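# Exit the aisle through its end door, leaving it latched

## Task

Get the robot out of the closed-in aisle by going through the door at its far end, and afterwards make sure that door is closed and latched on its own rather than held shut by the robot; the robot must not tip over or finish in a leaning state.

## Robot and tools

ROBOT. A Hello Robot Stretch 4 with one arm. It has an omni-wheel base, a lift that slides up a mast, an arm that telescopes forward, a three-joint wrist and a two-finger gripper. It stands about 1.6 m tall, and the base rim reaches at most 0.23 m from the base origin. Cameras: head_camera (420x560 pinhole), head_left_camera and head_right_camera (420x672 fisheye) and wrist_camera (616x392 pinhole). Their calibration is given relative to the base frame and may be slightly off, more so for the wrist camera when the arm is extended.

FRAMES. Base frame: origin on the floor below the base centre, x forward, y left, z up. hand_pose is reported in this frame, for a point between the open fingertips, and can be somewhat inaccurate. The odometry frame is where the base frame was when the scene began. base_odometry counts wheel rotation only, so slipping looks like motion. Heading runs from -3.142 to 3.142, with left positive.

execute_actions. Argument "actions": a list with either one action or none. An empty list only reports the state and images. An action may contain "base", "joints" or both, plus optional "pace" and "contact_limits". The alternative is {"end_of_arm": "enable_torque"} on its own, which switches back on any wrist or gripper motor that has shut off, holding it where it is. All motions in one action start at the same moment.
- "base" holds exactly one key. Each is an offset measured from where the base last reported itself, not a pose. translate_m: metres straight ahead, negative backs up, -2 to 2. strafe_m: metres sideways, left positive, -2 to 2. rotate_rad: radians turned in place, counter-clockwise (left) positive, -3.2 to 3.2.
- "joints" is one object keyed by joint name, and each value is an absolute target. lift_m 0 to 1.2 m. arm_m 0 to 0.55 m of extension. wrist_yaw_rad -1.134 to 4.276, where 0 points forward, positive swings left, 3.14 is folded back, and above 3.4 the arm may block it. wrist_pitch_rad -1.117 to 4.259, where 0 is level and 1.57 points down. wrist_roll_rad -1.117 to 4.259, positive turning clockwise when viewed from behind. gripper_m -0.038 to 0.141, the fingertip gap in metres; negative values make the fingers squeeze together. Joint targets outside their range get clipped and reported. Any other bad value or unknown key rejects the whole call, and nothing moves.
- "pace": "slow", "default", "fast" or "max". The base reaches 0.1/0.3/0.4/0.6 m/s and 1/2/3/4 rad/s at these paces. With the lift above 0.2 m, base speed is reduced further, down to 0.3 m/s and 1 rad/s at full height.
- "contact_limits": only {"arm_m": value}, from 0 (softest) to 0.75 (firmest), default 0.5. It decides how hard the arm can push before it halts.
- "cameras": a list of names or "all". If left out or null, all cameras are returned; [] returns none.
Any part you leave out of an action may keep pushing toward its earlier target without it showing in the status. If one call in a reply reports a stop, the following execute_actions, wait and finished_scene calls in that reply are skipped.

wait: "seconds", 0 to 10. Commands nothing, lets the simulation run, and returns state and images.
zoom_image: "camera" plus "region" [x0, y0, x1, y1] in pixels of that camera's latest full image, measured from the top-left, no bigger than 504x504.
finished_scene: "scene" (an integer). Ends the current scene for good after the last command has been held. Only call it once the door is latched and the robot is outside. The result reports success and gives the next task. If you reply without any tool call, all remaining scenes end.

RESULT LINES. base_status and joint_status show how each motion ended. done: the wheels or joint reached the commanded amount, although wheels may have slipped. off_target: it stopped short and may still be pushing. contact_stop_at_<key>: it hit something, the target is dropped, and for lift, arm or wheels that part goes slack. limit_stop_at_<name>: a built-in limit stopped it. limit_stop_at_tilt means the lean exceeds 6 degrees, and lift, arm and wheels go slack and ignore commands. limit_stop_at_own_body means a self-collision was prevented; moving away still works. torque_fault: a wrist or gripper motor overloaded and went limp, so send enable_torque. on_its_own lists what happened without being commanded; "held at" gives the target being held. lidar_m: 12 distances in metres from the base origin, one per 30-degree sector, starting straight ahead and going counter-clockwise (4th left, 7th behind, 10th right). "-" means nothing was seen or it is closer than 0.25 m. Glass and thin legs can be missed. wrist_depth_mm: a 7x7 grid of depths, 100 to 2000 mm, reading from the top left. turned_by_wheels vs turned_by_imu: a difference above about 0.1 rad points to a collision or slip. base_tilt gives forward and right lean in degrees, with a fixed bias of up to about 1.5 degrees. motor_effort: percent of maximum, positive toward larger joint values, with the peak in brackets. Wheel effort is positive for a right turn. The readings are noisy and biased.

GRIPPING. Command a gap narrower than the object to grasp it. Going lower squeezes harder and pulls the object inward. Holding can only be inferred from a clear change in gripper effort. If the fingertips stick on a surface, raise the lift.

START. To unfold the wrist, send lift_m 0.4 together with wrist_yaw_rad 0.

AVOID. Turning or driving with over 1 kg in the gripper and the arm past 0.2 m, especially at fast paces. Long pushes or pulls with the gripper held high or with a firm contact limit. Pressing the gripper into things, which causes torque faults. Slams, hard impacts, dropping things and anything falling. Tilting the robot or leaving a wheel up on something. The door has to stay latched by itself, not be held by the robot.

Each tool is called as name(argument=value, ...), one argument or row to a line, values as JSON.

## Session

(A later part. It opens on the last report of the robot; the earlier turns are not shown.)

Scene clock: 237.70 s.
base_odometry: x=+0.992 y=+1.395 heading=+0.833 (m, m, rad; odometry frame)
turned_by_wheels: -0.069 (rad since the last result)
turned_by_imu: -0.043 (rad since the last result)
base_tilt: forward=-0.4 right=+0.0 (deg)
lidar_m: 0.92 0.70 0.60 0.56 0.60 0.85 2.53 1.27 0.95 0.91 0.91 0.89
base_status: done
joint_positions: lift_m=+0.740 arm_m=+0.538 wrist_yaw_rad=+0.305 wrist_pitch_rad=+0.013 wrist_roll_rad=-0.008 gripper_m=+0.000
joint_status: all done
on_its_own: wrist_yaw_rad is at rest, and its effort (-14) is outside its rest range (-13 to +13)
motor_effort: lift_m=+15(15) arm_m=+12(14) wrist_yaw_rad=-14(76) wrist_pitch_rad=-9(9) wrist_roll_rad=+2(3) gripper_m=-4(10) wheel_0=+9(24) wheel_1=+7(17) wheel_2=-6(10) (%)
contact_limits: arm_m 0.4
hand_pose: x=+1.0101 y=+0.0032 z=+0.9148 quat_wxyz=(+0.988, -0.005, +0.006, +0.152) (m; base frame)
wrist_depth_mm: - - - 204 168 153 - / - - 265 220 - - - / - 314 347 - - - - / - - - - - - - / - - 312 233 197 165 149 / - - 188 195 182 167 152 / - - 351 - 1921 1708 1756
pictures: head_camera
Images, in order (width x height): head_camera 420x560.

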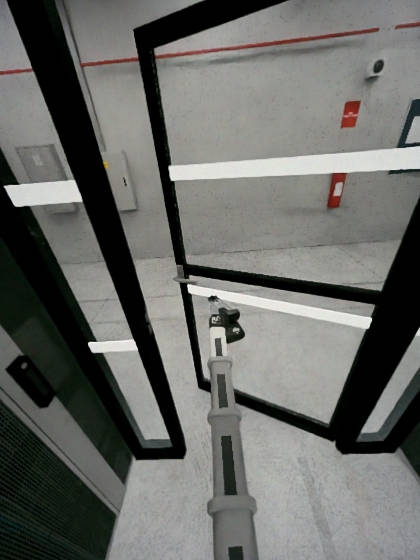

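execute_actions(
  actions=[
    {"base":{"translate_m":0.22},"joints":{"arm_m":0.32},"pace":"slow"},
  ],
  cameras=["head_camera"],
)

Scene clock: 251.60 s.
base_odometry: x=+1.139 y=+1.557 heading=+0.834 (m, m, rad; odometry frame)
turned_by_wheels: +0.001 (rad since the last result)
turned_by_imu: +0.003 (rad since the last result)
base_tilt: forward=-0.3 right=+0.0 (deg)
lidar_m: 0.71 0.51 0.58 0.55 0.60 0.84 2.53 1.28 0.95 0.90 0.73 0.69
base_status: done
joint_positions: lift_m=+0.740 arm_m=+0.320 wrist_yaw_rad=+0.303 wrist_pitch_rad=+0.013 wrist_roll_rad=-0.008 gripper_m=+0.000
joint_status: all done
motor_effort: lift_m=+15(15) arm_m=+1(13) wrist_yaw_rad=-10(14) wrist_pitch_rad=-8(8) wrist_roll_rad=-1(2) gripper_m=-4(6) wheel_0=+9(16) wheel_1=+7(10) wheel_2=-9(11) (%)
hand_pose: x=+0.7921 y=+0.0028 z=+0.9148 quat_wxyz=(+0.988, -0.005, +0.006, +0.151) (m; base frame)
wrist_depth_mm: - - - 206 168 154 - / - - 266 220 - - - / - 312 345 - - - - / - - - - - - - / - - 314 234 197 165 149 / - - 189 194 182 167 152 / - - 349 - 1921 1708 1708
pictures: head_camera
Images, in order (width x height): head_camera 420x560.

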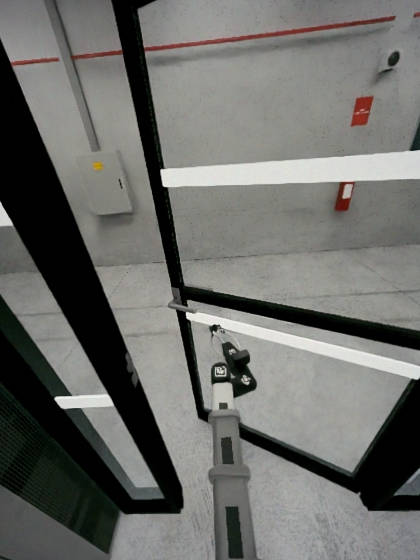

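execute_actions(
  actions=[
    {"base":{"strafe_m":-0.11},"joints":{"arm_m":0.49},"pace":"slow","contact_limits":{"arm_m":0.4}},
  ],
  cameras=["head_camera"],
)

Scene clock: 263.33 s.
base_odometry: x=+1.221 y=+1.484 heading=+0.835 (m, m, rad; odometry frame)
turned_by_wheels: +0.002 (rad since the last result)
turned_by_imu: +0.014 (rad since the last result)
base_tilt: forward=-0.5 right=+0.0 (deg)
lidar_m: 0.78 0.57 0.68 0.66 0.71 1.02 2.77 1.12 0.83 0.81 0.68 0.68
base_status: done
joint_positions: lift_m=+0.740 arm_m=+0.488 wrist_yaw_rad=+0.311 wrist_pitch_rad=+0.013 wrist_roll_rad=-0.008 gripper_m=+0.000
joint_status: all done
on_its_own: wrist_yaw_rad is at rest, and its effort (-32) is outside its rest range (-13 to +13)
motor_effort: lift_m=+15(15) arm_m=+11(13) wrist_yaw_rad=-32(84) wrist_pitch_rad=-8(9) wrist_roll_rad=-1(1) gripper_m=-6(12) wheel_0=+12(29) wheel_1=+5(12) wheel_2=+2(8) (%)
contact_limits: arm_m 0.4
hand_pose: x=+0.9604 y=+0.0051 z=+0.9149 quat_wxyz=(+0.988, -0.005, +0.006, +0.155) (m; base frame)
wrist_depth_mm: - - 368 190 150 - - / - - 347 220 - - - / - - 351 - - - - / - - 368 - - - - / - - 370 235 175 134 - / - - 190 191 164 136 - / - - 375 - 1863 131 -
pictures: head_camera
Images, in order (width x height): head_camera 420x560.

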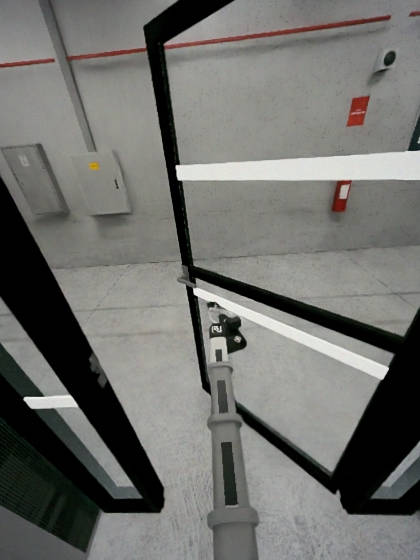

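execute_actions(
  actions=[
    {"base":{"translate_m":0.4},"joints":{"arm_m":0.09,"wrist_yaw_rad":0.34},"pace":"slow"},
  ],
  cameras=["head_camera","head_right_camera"],
)

Scene clock: 284.17 s.
base_odometry: x=+1.488 y=+1.780 heading=+0.837 (m, m, rad; odometry frame)
turned_by_wheels: +0.001 (rad since the last result)
turned_by_imu: +0.009 (rad since the last result)
base_tilt: forward=-0.3 right=+0.1 (deg)
lidar_m: 0.46 0.61 0.36 0.36 0.69 0.96 2.80 1.14 0.85 0.49 0.38 0.38
base_status: done
joint_positions: lift_m=+0.740 arm_m=+0.090 wrist_yaw_rad=+0.352 wrist_pitch_rad=+0.014 wrist_roll_rad=-0.008 gripper_m=+0.000
joint_status: all done
on_its_own: wrist_yaw_rad is at rest, and its effort (-36) is outside its rest range (-13 to +13)
motor_effort: lift_m=+16(16) arm_m=-1(11) wrist_yaw_rad=-36(36) wrist_pitch_rad=-11(11) wrist_roll_rad=+1(1) gripper_m=-6(8) wheel_0=+14(15) wheel_1=+7(12) wheel_2=-3(7) (%)
hand_pose: x=+0.5619 y=+0.0175 z=+0.9145 quat_wxyz=(+0.984, -0.005, +0.006, +0.175) (m; base frame)
wrist_depth_mm: - - 351 186 147 - - / - - 336 218 - - - / - - 338 382 - - - / - - 368 - - - - / - - - 233 171 129 - / - - 191 191 162 131 - / - - 1863 - 1863 124 -
pictures: head_camera, head_right_camera
Images, in order (width x height): head_camera 420x560, head_right_camera 420x672.

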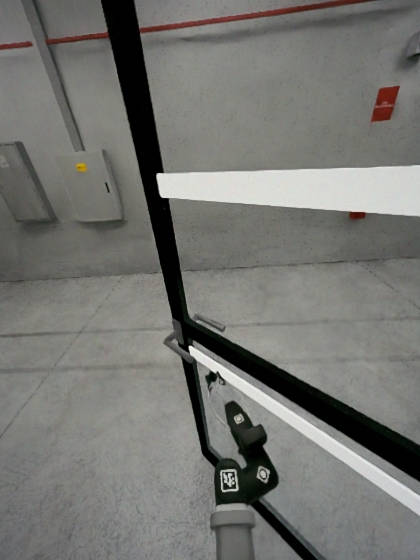

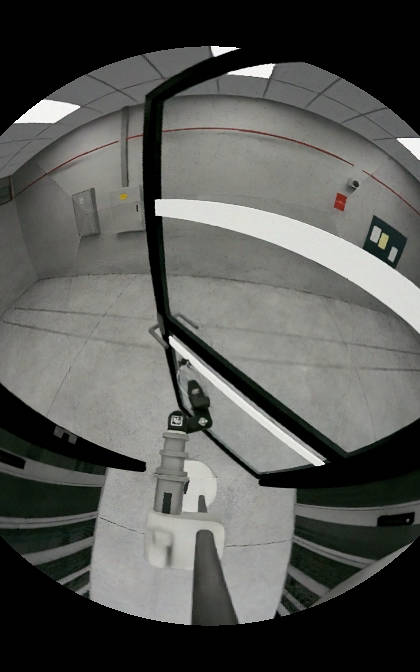

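execute_actions(
  actions=[
    {"base":{"translate_m":0.045},"joints":{"wrist_yaw_rad":0.15},"pace":"slow"},
  ],
  cameras=[],
)

execute_actions(
  actions=[
    {"base":{"translate_m":0.045},"joints":{"wrist_yaw_rad":-0.05},"pace":"slow"},
  ],
  cameras=["head_camera","head_right_camera"],
)

Scene clock: 340.07 s.
base_odometry: x=+1.518 y=+1.814 heading=+0.838 (m, m, rad; odometry frame)
turned_by_wheels: +0.001 (rad since the last result)
turned_by_imu: +0.003 (rad since the last result)
base_tilt: forward=-0.5 right=+0.0 (deg)
lidar_m: 0.46 3.20 4.55 0.33 0.67 0.97 2.79 1.15 0.88 0.45 0.37 0.39
base_status: done
joint_positions: lift_m=+0.740 arm_m=+0.090 wrist_yaw_rad=+0.160 wrist_pitch_rad=+0.013 wrist_roll_rad=-0.008 gripper_m=+0.000
joint_status: all done
on_its_own: wrist_yaw_rad is at rest, and its effort (-28) is outside its rest range (-13 to +13)
motor_effort: lift_m=+16(16) arm_m=+0(0) wrist_yaw_rad=-28(97) wrist_pitch_rad=-8(13) wrist_roll_rad=-1(2) gripper_m=-8(10) wheel_0=+13(26) wheel_1=+6(11) wheel_2=-4(5) (%)
hand_pose: x=+0.5597 y=-0.0404 z=+0.9148 quat_wxyz=(+0.997, -0.005, +0.006, +0.080) (m; base frame)
wrist_depth_mm: - - 359 196 152 153 - / - - 330 220 - - - / - - 342 - - - - / - - 359 - - - - / - - 349 236 181 142 - / - - 189 191 171 144 - / - - 355 - 1863 143 1618
pictures: none
No camera images: the call's "cameras" was empty. Leave "cameras" out to get every camera's image.

Scene clock: 341.70 s.
base_odometry: x=+1.548 y=+1.847 heading=+0.839 (m, m, rad; odometry frame)
turned_by_wheels: +0.001 (rad since the last result)
turned_by_imu: +0.002 (rad since the last result)
base_tilt: forward=-0.3 right=+0.1 (deg)
lidar_m: 0.52 3.13 4.46 0.34 0.66 0.98 2.77 1.14 0.86 0.45 0.39 0.40
base_status: done
joint_positions: lift_m=+0.740 arm_m=+0.090 wrist_yaw_rad=-0.044 wrist_pitch_rad=+0.013 wrist_roll_rad=-0.008 gripper_m=+0.000
joint_status: all done
on_its_own: wrist_yaw_rad is at rest, and its effort (-16) is outside its rest range (-13 to +13)
motor_effort: lift_m=+16(16) arm_m=-1(0) wrist_yaw_rad=-16(94) wrist_pitch_rad=-8(10) wrist_roll_rad=+0(0) gripper_m=-5(9) wheel_0=+10(28) wheel_1=+6(10) wheel_2=-2(7) (%)
hand_pose: x=+0.5453 y=-0.1001 z=+0.9148 quat_wxyz=(+1.000, -0.004, +0.006, -0.022) (m; base frame)
wrist_depth_mm: - - - 204 163 149 - / - - 300 222 - - - / - 336 343 - - - - / - - 366 - - - - / - - 345 236 191 155 138 / - - 347 191 176 156 140 / - - 357 - 1921 1708 1661
pictures: head_camera, head_right_camera
Images, in order (width x height): head_camera 420x560, head_right_camera 420x672.

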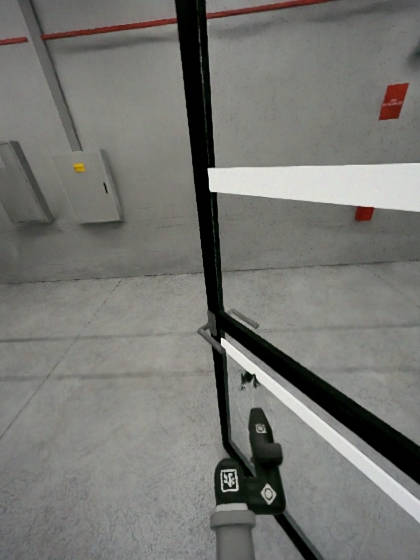

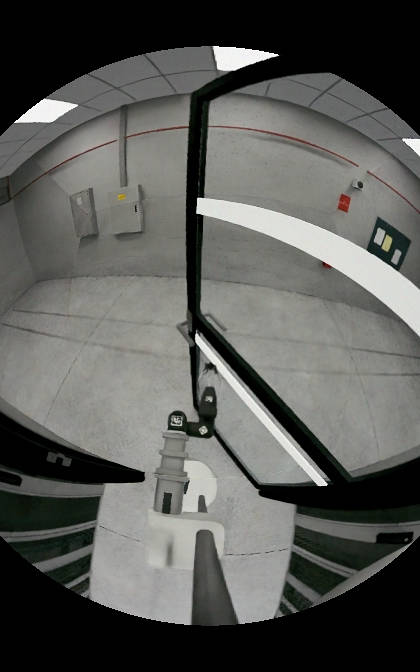

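execute_actions(
  actions=[
    {"base":{"translate_m":0.04},"joints":{"wrist_yaw_rad":-0.2},"pace":"slow"},
  ],
  cameras=[],
)

execute_actions(
  actions=[
    {"base":{"translate_m":0.05},"joints":{"wrist_yaw_rad":-0.38},"pace":"slow"},
  ],
  cameras=[],
)

execute_actions(
  actions=[
    {"base":{"translate_m":0.045},"joints":{"wrist_yaw_rad":-0.56},"pace":"slow"},
  ],
  cameras=["head_camera","head_right_camera"],
)

Scene clock: 355.83 s.
base_odometry: x=+1.574 y=+1.877 heading=+0.840 (m, m, rad; odometry frame)
turned_by_wheels: +0.001 (rad since the last result)
turned_by_imu: +0.003 (rad since the last result)
base_tilt: forward=-0.3 right=+0.0 (deg)
lidar_m: 0.54 3.10 4.45 0.34 0.67 0.98 2.76 1.15 0.88 0.41 0.38 0.39
base_status: done
joint_positions: lift_m=+0.740 arm_m=+0.090 wrist_yaw_rad=-0.195 wrist_pitch_rad=+0.013 wrist_roll_rad=-0.008 gripper_m=+0.000
joint_status: all done
on_its_own: wrist_yaw_rad is at rest, and its effort (-14) is outside its rest range (-13 to +13)
motor_effort: lift_m=+16(16) arm_m=-1(1) wrist_yaw_rad=-14(85) wrist_pitch_rad=-8(10) wrist_roll_rad=-1(2) gripper_m=-6(9) wheel_0=+14(25) wheel_1=+4(15) wheel_2=-3(4) (%)
hand_pose: x=+0.5270 y=-0.1417 z=+0.9149 quat_wxyz=(+0.995, -0.004, +0.007, -0.097) (m; base frame)
wrist_depth_mm: - - - 212 167 151 - / - - 273 222 - - - / - 330 349 - - - - / - - - - - - - / - - 325 235 197 163 147 / - - 347 191 182 166 149 / - - 359 - 1921 1708 1708
pictures: none
No camera images: the call's "cameras" was empty. Leave "cameras" out to get every camera's image.

Scene clock: 357.53 s.
base_odometry: x=+1.607 y=+1.914 heading=+0.841 (m, m, rad; odometry frame)
turned_by_wheels: +0.001 (rad since the last result)
turned_by_imu: +0.002 (rad since the last result)
base_tilt: forward=-0.4 right=+0.0 (deg)
lidar_m: 0.53 3.06 4.37 0.35 0.34 0.96 2.77 1.16 0.55 0.42 0.39 0.41
base_status: done
joint_positions: lift_m=+0.740 arm_m=+0.090 wrist_yaw_rad=-0.378 wrist_pitch_rad=+0.013 wrist_roll_rad=-0.008 gripper_m=+0.000
joint_status: all done
motor_effort: lift_m=+16(16) arm_m=-1(0) wrist_yaw_rad=-5(79) wrist_pitch_rad=-8(9) wrist_roll_rad=-3(0) gripper_m=-5(9) wheel_0=+13(24) wheel_1=+2(4) wheel_2=-3(5) (%)
hand_pose: x=+0.4967 y=-0.1878 z=+0.9149 quat_wxyz=(+0.982, -0.003, +0.007, -0.188) (m; base frame)
wrist_depth_mm: - 349 - 215 177 157 - / - 347 260 222 215 - - / - 317 375 - - - - / - 349 - - - - - / - - 301 236 204 175 160 / - - 345 193 182 180 163 / - - 1808 - 1921 1756 1708
pictures: none
No camera images: the call's "cameras" was empty. Leave "cameras" out to get every camera's image.

Scene clock: 359.17 s.
base_odometry: x=+1.637 y=+1.947 heading=+0.842 (m, m, rad; odometry frame)
turned_by_wheels: +0.001 (rad since the last result)
turned_by_imu: +0.002 (rad since the last result)
base_tilt: forward=-0.4 right=+0.0 (deg)
lidar_m: 0.52 3.01 4.31 0.39 0.35 0.98 2.76 1.16 0.53 0.40 0.38 0.42
base_status: done
joint_positions: lift_m=+0.740 arm_m=+0.090 wrist_yaw_rad=-0.562 wrist_pitch_rad=+0.013 wrist_roll_rad=-0.008 gripper_m=+0.000
joint_status: all done
motor_effort: lift_m=+16(16) arm_m=+0(0) wrist_yaw_rad=+6(61) wrist_pitch_rad=-8(9) wrist_roll_rad=-1(1) gripper_m=-6(7) wheel_0=+10(22) wheel_1=+3(2) wheel_2=-4(9) (%)
hand_pose: x=+0.4585 y=-0.2277 z=+0.9149 quat_wxyz=(+0.961, -0.002, +0.007, -0.277) (m; base frame)
wrist_depth_mm: - 343 - 221 186 167 160 / - 320 249 222 214 - - / 282 307 370 - - - - / - 334 - - - - - / - 329 282 236 210 186 171 / - 340 301 193 185 193 - / - 340 - - 1921 1708 1756
pictures: head_camera, head_right_camera
Images, in order (width x height): head_camera 420x560, head_right_camera 420x672.

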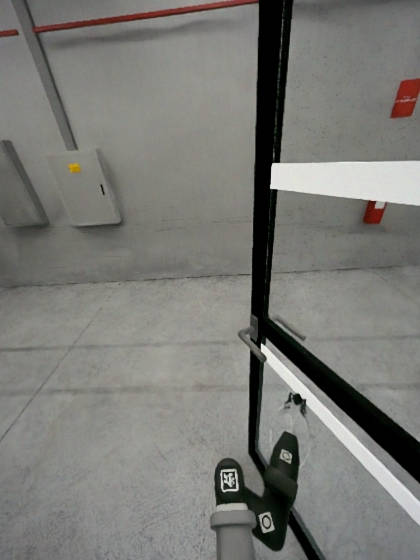

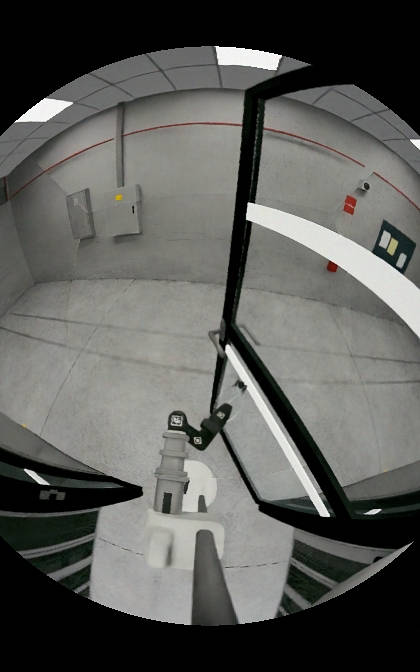

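execute_actions(
  actions=[
    {"base":{"translate_m":0.045},"joints":{"wrist_yaw_rad":-0.74},"pace":"slow"},
  ],
  cameras=[],
)

execute_actions(
  actions=[
    {"base":{"translate_m":0.045},"joints":{"wrist_yaw_rad":-0.9},"pace":"slow"},
  ],
  cameras=[],
)

execute_actions(
  actions=[
    {"base":{"translate_m":0.045},"joints":{"wrist_yaw_rad":-1.05},"pace":"slow"},
  ],
  cameras=["head_camera","head_right_camera","head_left_camera"],
)

Scene clock: 370.77 s.
base_odometry: x=+1.666 y=+1.981 heading=+0.843 (m, m, rad; odometry frame)
turned_by_wheels: +0.001 (rad since the last result)
turned_by_imu: +0.002 (rad since the last result)
base_tilt: forward=-0.4 right=+0.1 (deg)
lidar_m: 0.53 2.96 4.24 0.62 0.37 0.96 2.75 1.17 0.50 0.41 0.38 0.39
base_status: done
joint_positions: lift_m=+0.740 arm_m=+0.090 wrist_yaw_rad=-0.746 wrist_pitch_rad=+0.013 wrist_roll_rad=-0.008 gripper_m=+0.000
joint_status: all done
on_its_own: wrist_yaw_rad is at rest, and its effort (+16) is outside its rest range (-13 to +13)
motor_effort: lift_m=+16(16) arm_m=+0(0) wrist_yaw_rad=+16(44) wrist_pitch_rad=-8(9) wrist_roll_rad=+0(1) gripper_m=-4(7) wheel_0=+11(19) wheel_1=+3(5) wheel_2=-5(7) (%)
hand_pose: x=+0.4136 y=-0.2599 z=+0.9148 quat_wxyz=(+0.931, -0.002, +0.007, -0.364) (m; base frame)
wrist_depth_mm: 307 - - 223 194 177 168 / 310 279 238 220 213 - - / 224 294 359 - - - - / 304 - - - - - - / 1983 307 266 236 217 198 186 / 1921 329 267 195 183 - - / 1983 332 1983 - 1921 1756 1708
pictures: none
No camera images: the call's "cameras" was empty. Leave "cameras" out to get every camera's image.

Scene clock: 372.40 s.
base_odometry: x=+1.696 y=+2.014 heading=+0.843 (m, m, rad; odometry frame)
turned_by_wheels: +0.001 (rad since the last result)
turned_by_imu: +0.001 (rad since the last result)
base_tilt: forward=-0.4 right=+0.1 (deg)
lidar_m: 0.53 2.92 4.17 0.64 0.40 0.97 2.78 1.18 0.48 0.38 0.38 0.42
base_status: done
joint_positions: lift_m=+0.740 arm_m=+0.090 wrist_yaw_rad=-0.910 wrist_pitch_rad=+0.012 wrist_roll_rad=-0.008 gripper_m=+0.000
joint_status: all done
on_its_own: wrist_yaw_rad is at rest, and its effort (+30) is outside its rest range (-13 to +13)
motor_effort: lift_m=+16(16) arm_m=+0(0) wrist_yaw_rad=+30(38) wrist_pitch_rad=-7(9) wrist_roll_rad=-1(0) gripper_m=-6(4) wheel_0=+12(18) wheel_1=+1(7) wheel_2=-5(6) (%)
hand_pose: x=+0.3689 y=-0.2814 z=+0.9150 quat_wxyz=(+0.898, -0.001, +0.007, -0.440) (m; base frame)
wrist_depth_mm: 303 - - - 203 190 182 / 276 249 230 218 211 - - / 266 291 - - - - - / 285 - - - - - - / 282 276 255 234 222 210 201 / 282 - 254 194 186 - - / 283 - 1863 - - 1756 1756
pictures: none
No camera images: the call's "cameras" was empty. Leave "cameras" out to get every camera's image.

Scene clock: 374.03 s.
base_odometry: x=+1.725 y=+2.048 heading=+0.843 (m, m, rad; odometry frame)
turned_by_wheels: +0.000 (rad since the last result)
turned_by_imu: +0.001 (rad since the last result)
base_tilt: forward=-0.2 right=+0.0 (deg)
lidar_m: 2.70 2.85 4.12 0.80 0.41 0.96 2.80 1.16 0.46 0.38 0.37 0.41
base_status: done
joint_positions: lift_m=+0.740 arm_m=+0.090 wrist_yaw_rad=-1.066 wrist_pitch_rad=+0.012 wrist_roll_rad=-0.008 gripper_m=+0.000
joint_status: all done
on_its_own: wrist_yaw_rad is at rest, and its effort (+47) is outside its rest range (-13 to +13)
motor_effort: lift_m=+16(16) arm_m=+0(0) wrist_yaw_rad=+47(53) wrist_pitch_rad=-7(8) wrist_roll_rad=-2(0) gripper_m=-3(5) wheel_0=+8(19) wheel_1=+0(2) wheel_2=-8(9) (%)
hand_pose: x=+0.3239 y=-0.2948 z=+0.9149 quat_wxyz=(+0.861, +0.000, +0.007, -0.508) (m; base frame)
wrist_depth_mm: - - - - 209 203 198 / 232 228 220 216 211 229 - / 255 322 - - - - - / - - - - - - - / 258 250 242 233 228 222 217 / 257 252 241 201 190 - - / 281 - 1863 - - 1756 1756
pictures: head_camera, head_left_camera, head_right_camera
Images, in order (width x height): head_camera 420x560, head_left_camera 420x672, head_right_camera 420x672.

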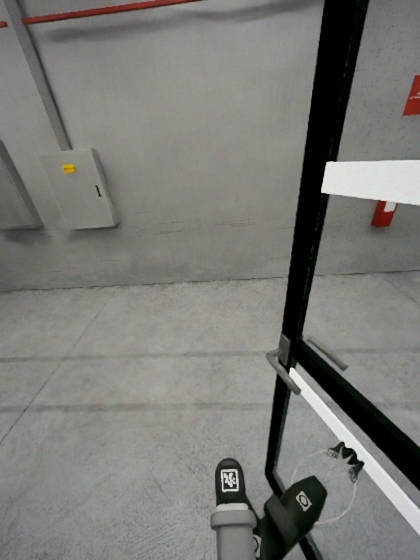

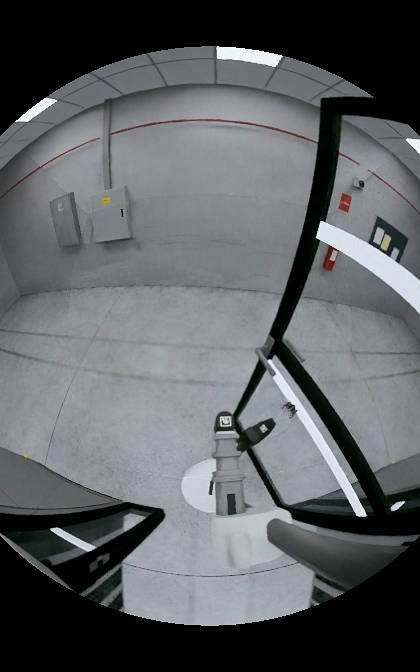

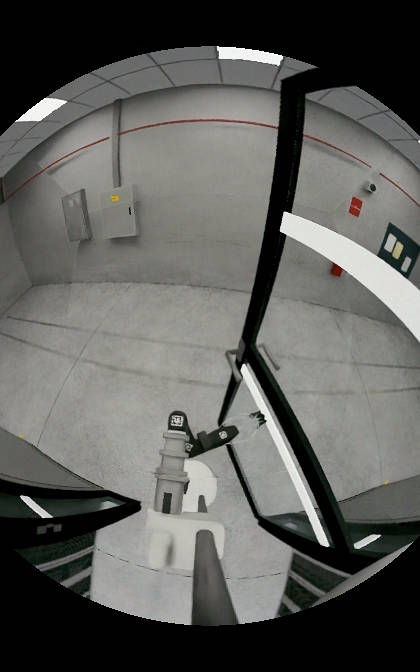

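execute_actions(
  actions=[
    {"base":{"translate_m":0.12},"joints":{"arm_m":0.0,"wrist_yaw_rad":-0.98},"pace":"slow"},
  ],
  cameras=["head_camera","head_right_camera","head_left_camera"],
)

Scene clock: 384.47 s.
base_odometry: x=+1.805 y=+2.137 heading=+0.843 (m, m, rad; odometry frame)
turned_by_wheels: +0.000 (rad since the last result)
turned_by_imu: +0.001 (rad since the last result)
base_tilt: forward=-0.4 right=-0.1 (deg)
lidar_m: 2.58 2.73 3.93 1.15 0.50 0.50 2.82 1.19 0.42 0.35 0.32 0.34
base_status: done
joint_positions: lift_m=+0.740 arm_m=+0.003 wrist_yaw_rad=-0.991 wrist_pitch_rad=+0.012 wrist_roll_rad=-0.008 gripper_m=+0.000
joint_status: all done
joint sent to its limit — the command would take arm_m past its lower limit, so that joint was sent only as far as its limit.
on_its_own: wrist_yaw_rad is at rest, and its effort (+31) is outside its rest range (-13 to +13)
motor_effort: lift_m=+16(16) arm_m=-3(0) wrist_yaw_rad=+31(56) wrist_pitch_rad=-7(9) wrist_roll_rad=+1(0) gripper_m=-5(6) wheel_0=+8(12) wheel_1=+1(9) wheel_2=-7(13) (%)
hand_pose: x=+0.2587 y=-0.2892 z=+0.9150 quat_wxyz=(+0.880, -0.001, +0.007, -0.475) (m; base frame)
wrist_depth_mm: 259 - - - 205 193 187 / 248 235 228 216 209 227 - / 238 277 332 - - - - / 253 - - - - - - / 260 267 251 235 224 213 206 / 262 270 250 202 187 - - / 263 291 1863 - - 1708 1708
pictures: head_camera, head_left_camera, head_right_camera
Images, in order (width x height): head_camera 420x560, head_left_camera 420x672, head_right_camera 420x672.

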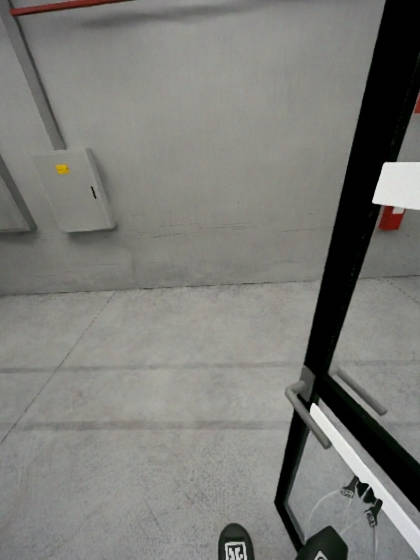

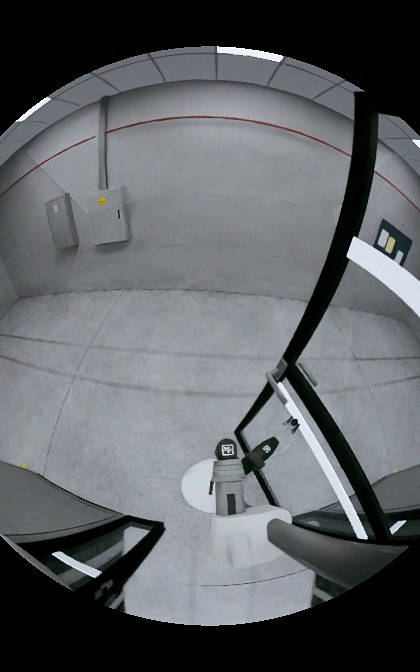

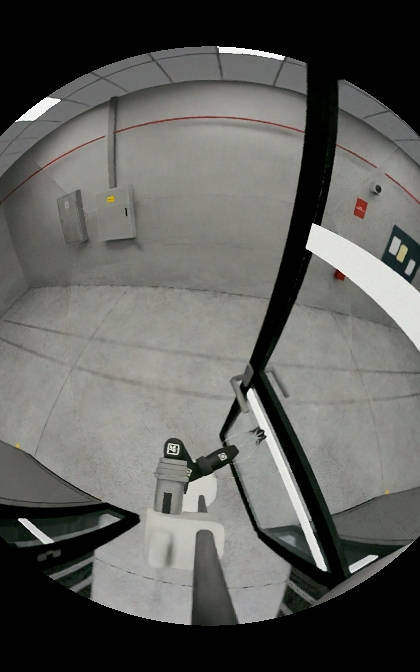

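execute_actions(
  actions=[
    {"base":{"translate_m":0.05},"joints":{"wrist_yaw_rad":-1.12},"pace":"slow"},
  ],
  cameras=[],
)

execute_actions(
  actions=[
    {"base":{"strafe_m":0.8},"joints":{"wrist_yaw_rad":-0.7,"lift_m":0.62}},
  ],
  cameras=["head_camera","head_right_camera","head_left_camera"],
)

Scene clock: 412.00 s.
base_odometry: x=+1.838 y=+2.175 heading=+0.843 (m, m, rad; odometry frame)
turned_by_wheels: +0.000 (rad since the last result)
turned_by_imu: +0.001 (rad since the last result)
base_tilt: forward=-0.3 right=+0.0 (deg)
lidar_m: 2.52 2.70 3.85 1.30 0.60 0.51 2.84 1.20 0.41 0.33 0.32 0.30
base_status: done
joint_positions: lift_m=+0.740 arm_m=+0.003 wrist_yaw_rad=-1.135 wrist_pitch_rad=+0.012 wrist_roll_rad=-0.008 gripper_m=+0.000
joint_status: all done
on_its_own: wrist_yaw_rad is at rest, and its effort (+42) is outside its rest range (-13 to +13)
motor_effort: lift_m=+16(16) arm_m=-2(2) wrist_yaw_rad=+42(43) wrist_pitch_rad=-8(8) wrist_roll_rad=-1(2) gripper_m=-5(3) wheel_0=+7(15) wheel_1=+0(4) wheel_2=-9(9) (%)
hand_pose: x=+0.2162 y=-0.2984 z=+0.9149 quat_wxyz=(+0.843, +0.000, +0.008, -0.537) (m; base frame)
wrist_depth_mm: 245 - - - 211 206 204 / 158 159 220 216 213 227 - / 226 306 - - - - - / 232 - - - - - - / 233 246 239 234 229 225 221 / 234 247 239 201 190 - - / 234 - 1863 - - 1756 1708
pictures: none
No camera images: the call's "cameras" was empty. Leave "cameras" out to get every camera's image.

Scene clock: 416.00 s.
torque_fault: wrist_yaw_rad switched itself off since the last result.
base_odometry: x=+1.240 y=+2.707 heading=+0.843 (m, m, rad; odometry frame)
turned_by_wheels: +0.000 (rad since the last result)
turned_by_imu: -0.058 (rad since the last result)
base_tilt: forward=-0.4 right=+0.1 (deg)
lidar_m: 2.49 2.51 3.61 4.25 0.59 0.41 0.39 0.42 0.53 0.50 3.54 2.63
base_status: done
joint_positions: lift_m=+0.620 arm_m=+0.002 wrist_yaw_rad=-0.846 wrist_pitch_rad=+0.012 wrist_roll_rad=-0.009 gripper_m=+0.000
joint_status: wrist_yaw_rad torque_fault (moved +0.288 of +0.435); the others done
on_its_own: wrist_yaw_rad is off since a torque_fault, until you send "end_of_arm": "enable_torque" (your -0.700 is given up)
motor_effort: lift_m=+16(16) arm_m=+0(2) wrist_yaw_rad=+0(99) wrist_pitch_rad=-7(73) wrist_roll_rad=+1(2) gripper_m=-8(6) wheel_0=+1(21) wheel_1=-1(15) wheel_2=-1(17) (%)
hand_pose: x=+0.2990 y=-0.2740 z=+0.7948 quat_wxyz=(+0.912, -0.001, +0.007, -0.411) (m; base frame)
wrist_depth_mm: - - - - - - - / - - - - - - - / - - - - - - - / - - - - - - - / 1983 - - - - - - / 1863 - - 204 185 - - / 1863 - 1618 - 1708 1537 1499
pictures: head_camera, head_left_camera, head_right_camera
Images, in order (width x height): head_camera 420x560, head_left_camera 420x672, head_right_camera 420x672.

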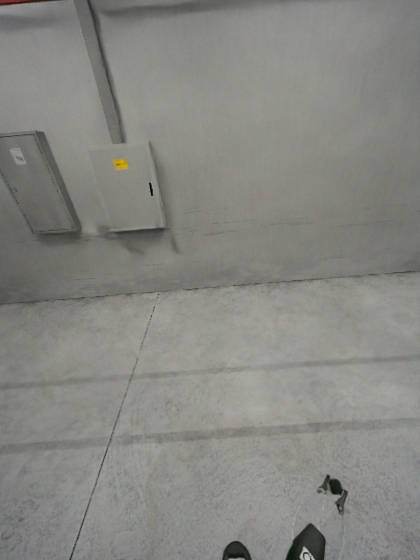

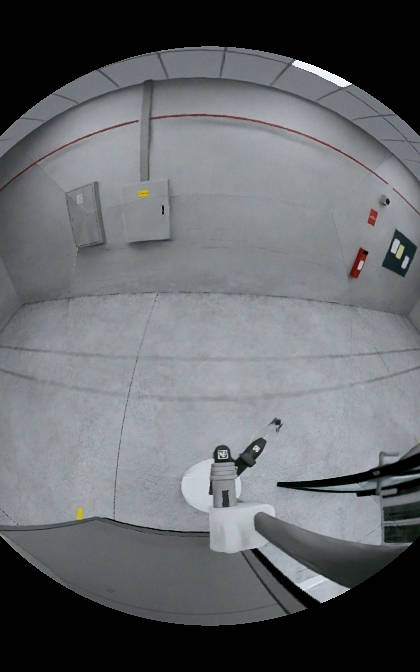

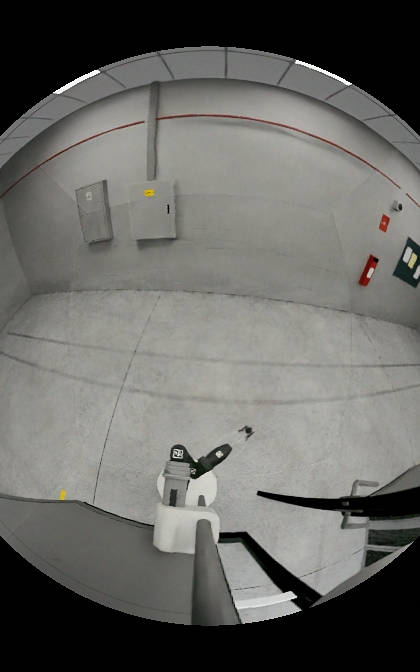

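execute_actions(
  actions=[
    {"base":{"translate_m":0.7}},
  ],
  cameras=[],
)

execute_actions(
  actions=[
    {"end_of_arm":"enable_torque"},
  ],
  cameras=["head_right_camera","head_left_camera"],
)

Scene clock: 426.17 s.
base_odometry: x=+1.706 y=+3.230 heading=+0.844 (m, m, rad; odometry frame)
turned_by_wheels: +0.000 (rad since the last result)
turned_by_imu: +0.001 (rad since the last result)
base_tilt: forward=-0.4 right=+0.1 (deg)
lidar_m: 1.82 1.80 2.43 4.23 4.53 1.16 1.10 1.18 1.63 6.10 2.58 1.91
base_status: done
joint_positions: lift_m=+0.620 arm_m=+0.002 wrist_yaw_rad=-0.846 wrist_pitch_rad=+0.012 wrist_roll_rad=-0.009 gripper_m=+0.000
joint_status: not commanded
on_its_own: wrist_yaw_rad is off since a torque_fault, until you send "end_of_arm": "enable_torque" (your -0.700 is given up)
motor_effort: lift_m=+16(17) arm_m=+0(0) wrist_yaw_rad=+0(0) wrist_pitch_rad=-7(8) wrist_roll_rad=-1(1) gripper_m=-5(7) wheel_0=+2(5) wheel_1=+2(8) wheel_2=-1(10) (%)
hand_pose: x=+0.2990 y=-0.2740 z=+0.7948 quat_wxyz=(+0.912, -0.001, +0.007, -0.411) (m; base frame)
wrist_depth_mm: 1430 1661 - - - - - / 1430 1708 - - - - - / 1397 1661 - - - - - / 1397 1661 - - - - - / 1366 1618 1983 - - - - / 1366 1618 1863 204 184 - - / 1336 1576 1618 - 1708 1537 1537
pictures: none
No camera images: the call's "cameras" was empty. Leave "cameras" out to get every camera's image.

Scene clock: 426.47 s.
base_odometry: x=+1.706 y=+3.230 heading=+0.844 (m, m, rad; odometry frame)
turned_by_wheels: +0.000 (rad since the last result)
turned_by_imu: +0.000 (rad since the last result)
base_tilt: forward=-0.2 right=+0.0 (deg)
lidar_m: 1.82 1.79 2.47 4.23 4.51 1.15 1.11 1.18 1.63 6.09 2.59 1.90
base_status: not commanded
joint_positions: lift_m=+0.620 arm_m=+0.002 wrist_yaw_rad=-0.846 wrist_pitch_rad=+0.012 wrist_roll_rad=-0.009 gripper_m=+0.000
joint_status: not commanded
end_of_arm: enable_torque: each motor that was off is on again
on_its_own: wrist_yaw_rad is held at -0.846, not at your -0.700, since a torque_fault
motor_effort: lift_m=+16(16) arm_m=+0(0) wrist_yaw_rad=+0(0) wrist_pitch_rad=-7(7) wrist_roll_rad=+0(0) gripper_m=-5(6) wheel_0=+2(2) wheel_1=+2(2) wheel_2=-1(1) (%)
hand_pose: x=+0.2990 y=-0.2740 z=+0.7948 quat_wxyz=(+0.912, -0.001, +0.007, -0.411) (m; base frame)
wrist_depth_mm: 1430 1708 - - - - - / 1397 1661 - - - - - / 1397 1661 - - - - - / 1397 1618 - - - - - / 1366 1618 1921 - - - - / 1366 1576 1808 204 185 - - / 1336 1576 1661 - 1661 1537 1537
pictures: head_left_camera, head_right_camera
Images, in order (width x height): head_left_camera 420x672, head_right_camera 420x672.

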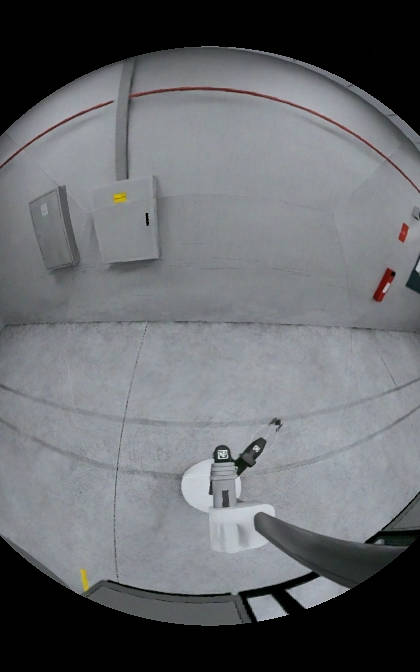

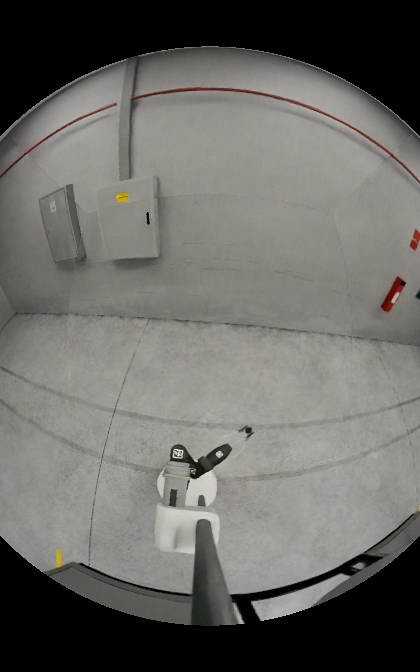

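Turn around to look at the door.

execute_actions(
  actions=[
    {"base":{"rotate_rad":-2.6},"joints":{"wrist_yaw_rad":-0.6}},
  ],
  cameras=["head_camera","head_right_camera","head_left_camera"],
)

Scene clock: 434.30 s.
base_odometry: x=+1.706 y=+3.230 heading=-1.757 (m, m, rad; odometry frame)
turned_by_wheels: -2.600 (rad since the last result)
turned_by_imu: -2.639 (rad since the last result)
base_tilt: forward=-0.2 right=+0.1 (deg)
lidar_m: 1.16 1.60 6.09 2.61 1.90 1.83 1.89 2.62 4.25 4.51 1.14 1.12
base_status: done
joint_positions: lift_m=+0.620 arm_m=+0.002 wrist_yaw_rad=-0.600 wrist_pitch_rad=+0.012 wrist_roll_rad=-0.009 gripper_m=+0.000
joint_status: all done
motor_effort: lift_m=+16(17) arm_m=+0(0) wrist_yaw_rad=+1(5) wrist_pitch_rad=-8(7) wrist_roll_rad=-1(0) gripper_m=-5(5) wheel_0=+0(9) wheel_1=-1(7) wheel_2=+0(9) (%)
hand_pose: x=+0.3620 y=-0.2351 z=+0.7948 quat_wxyz=(+0.955, -0.002, +0.007, -0.296) (m; base frame)
wrist_depth_mm: 878 - 904 917 946 976 - / - - 904 917 960 976 - / 854 - 891 931 946 976 1025 / 866 946 904 931 946 991 1008 / - - 904 917 960 976 1008 / - - 891 204 185 960 991 / - 1808 891 - 960 976 1008
pictures: head_camera, head_left_camera, head_right_camera
Images, in order (width x height): head_camera 420x560, head_left_camera 420x672, head_right_camera 420x672.

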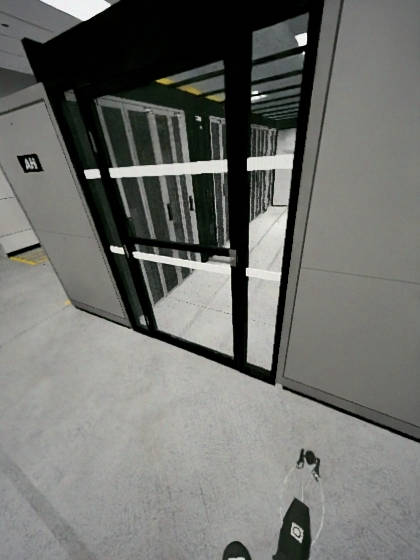

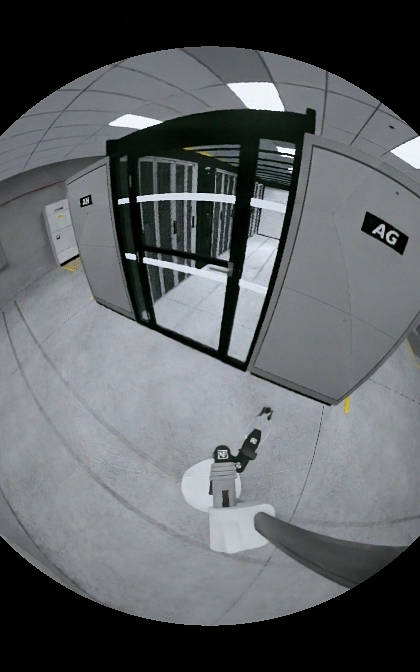

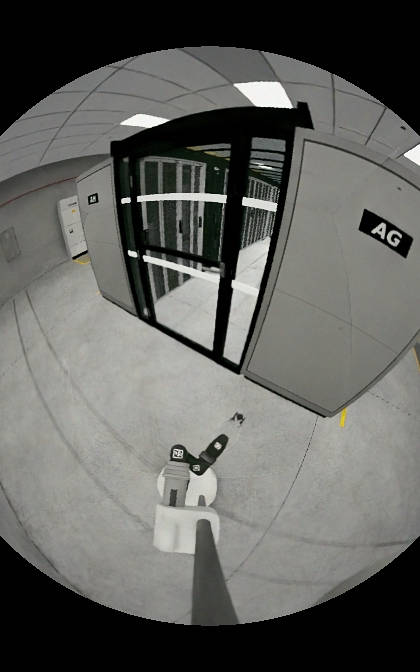

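zoom_image(
  camera="head_camera",
  region=[160, 200, 300, 390],
)

Region (160, 200, 300, 390) of head_camera's 420x560 image, scaled by 2.653, with more detail than that image has; it fills the left 371 columns of this view, and the rest is white.

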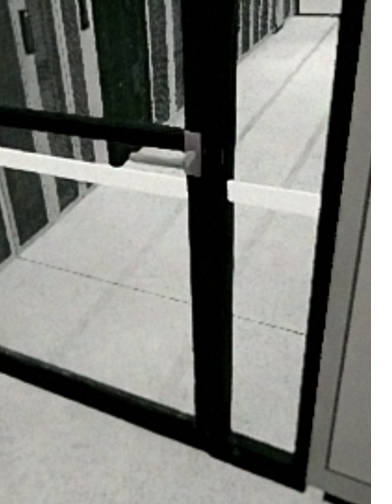

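finished_scene(
  scene=2,
)

The scene is finished: the task was done.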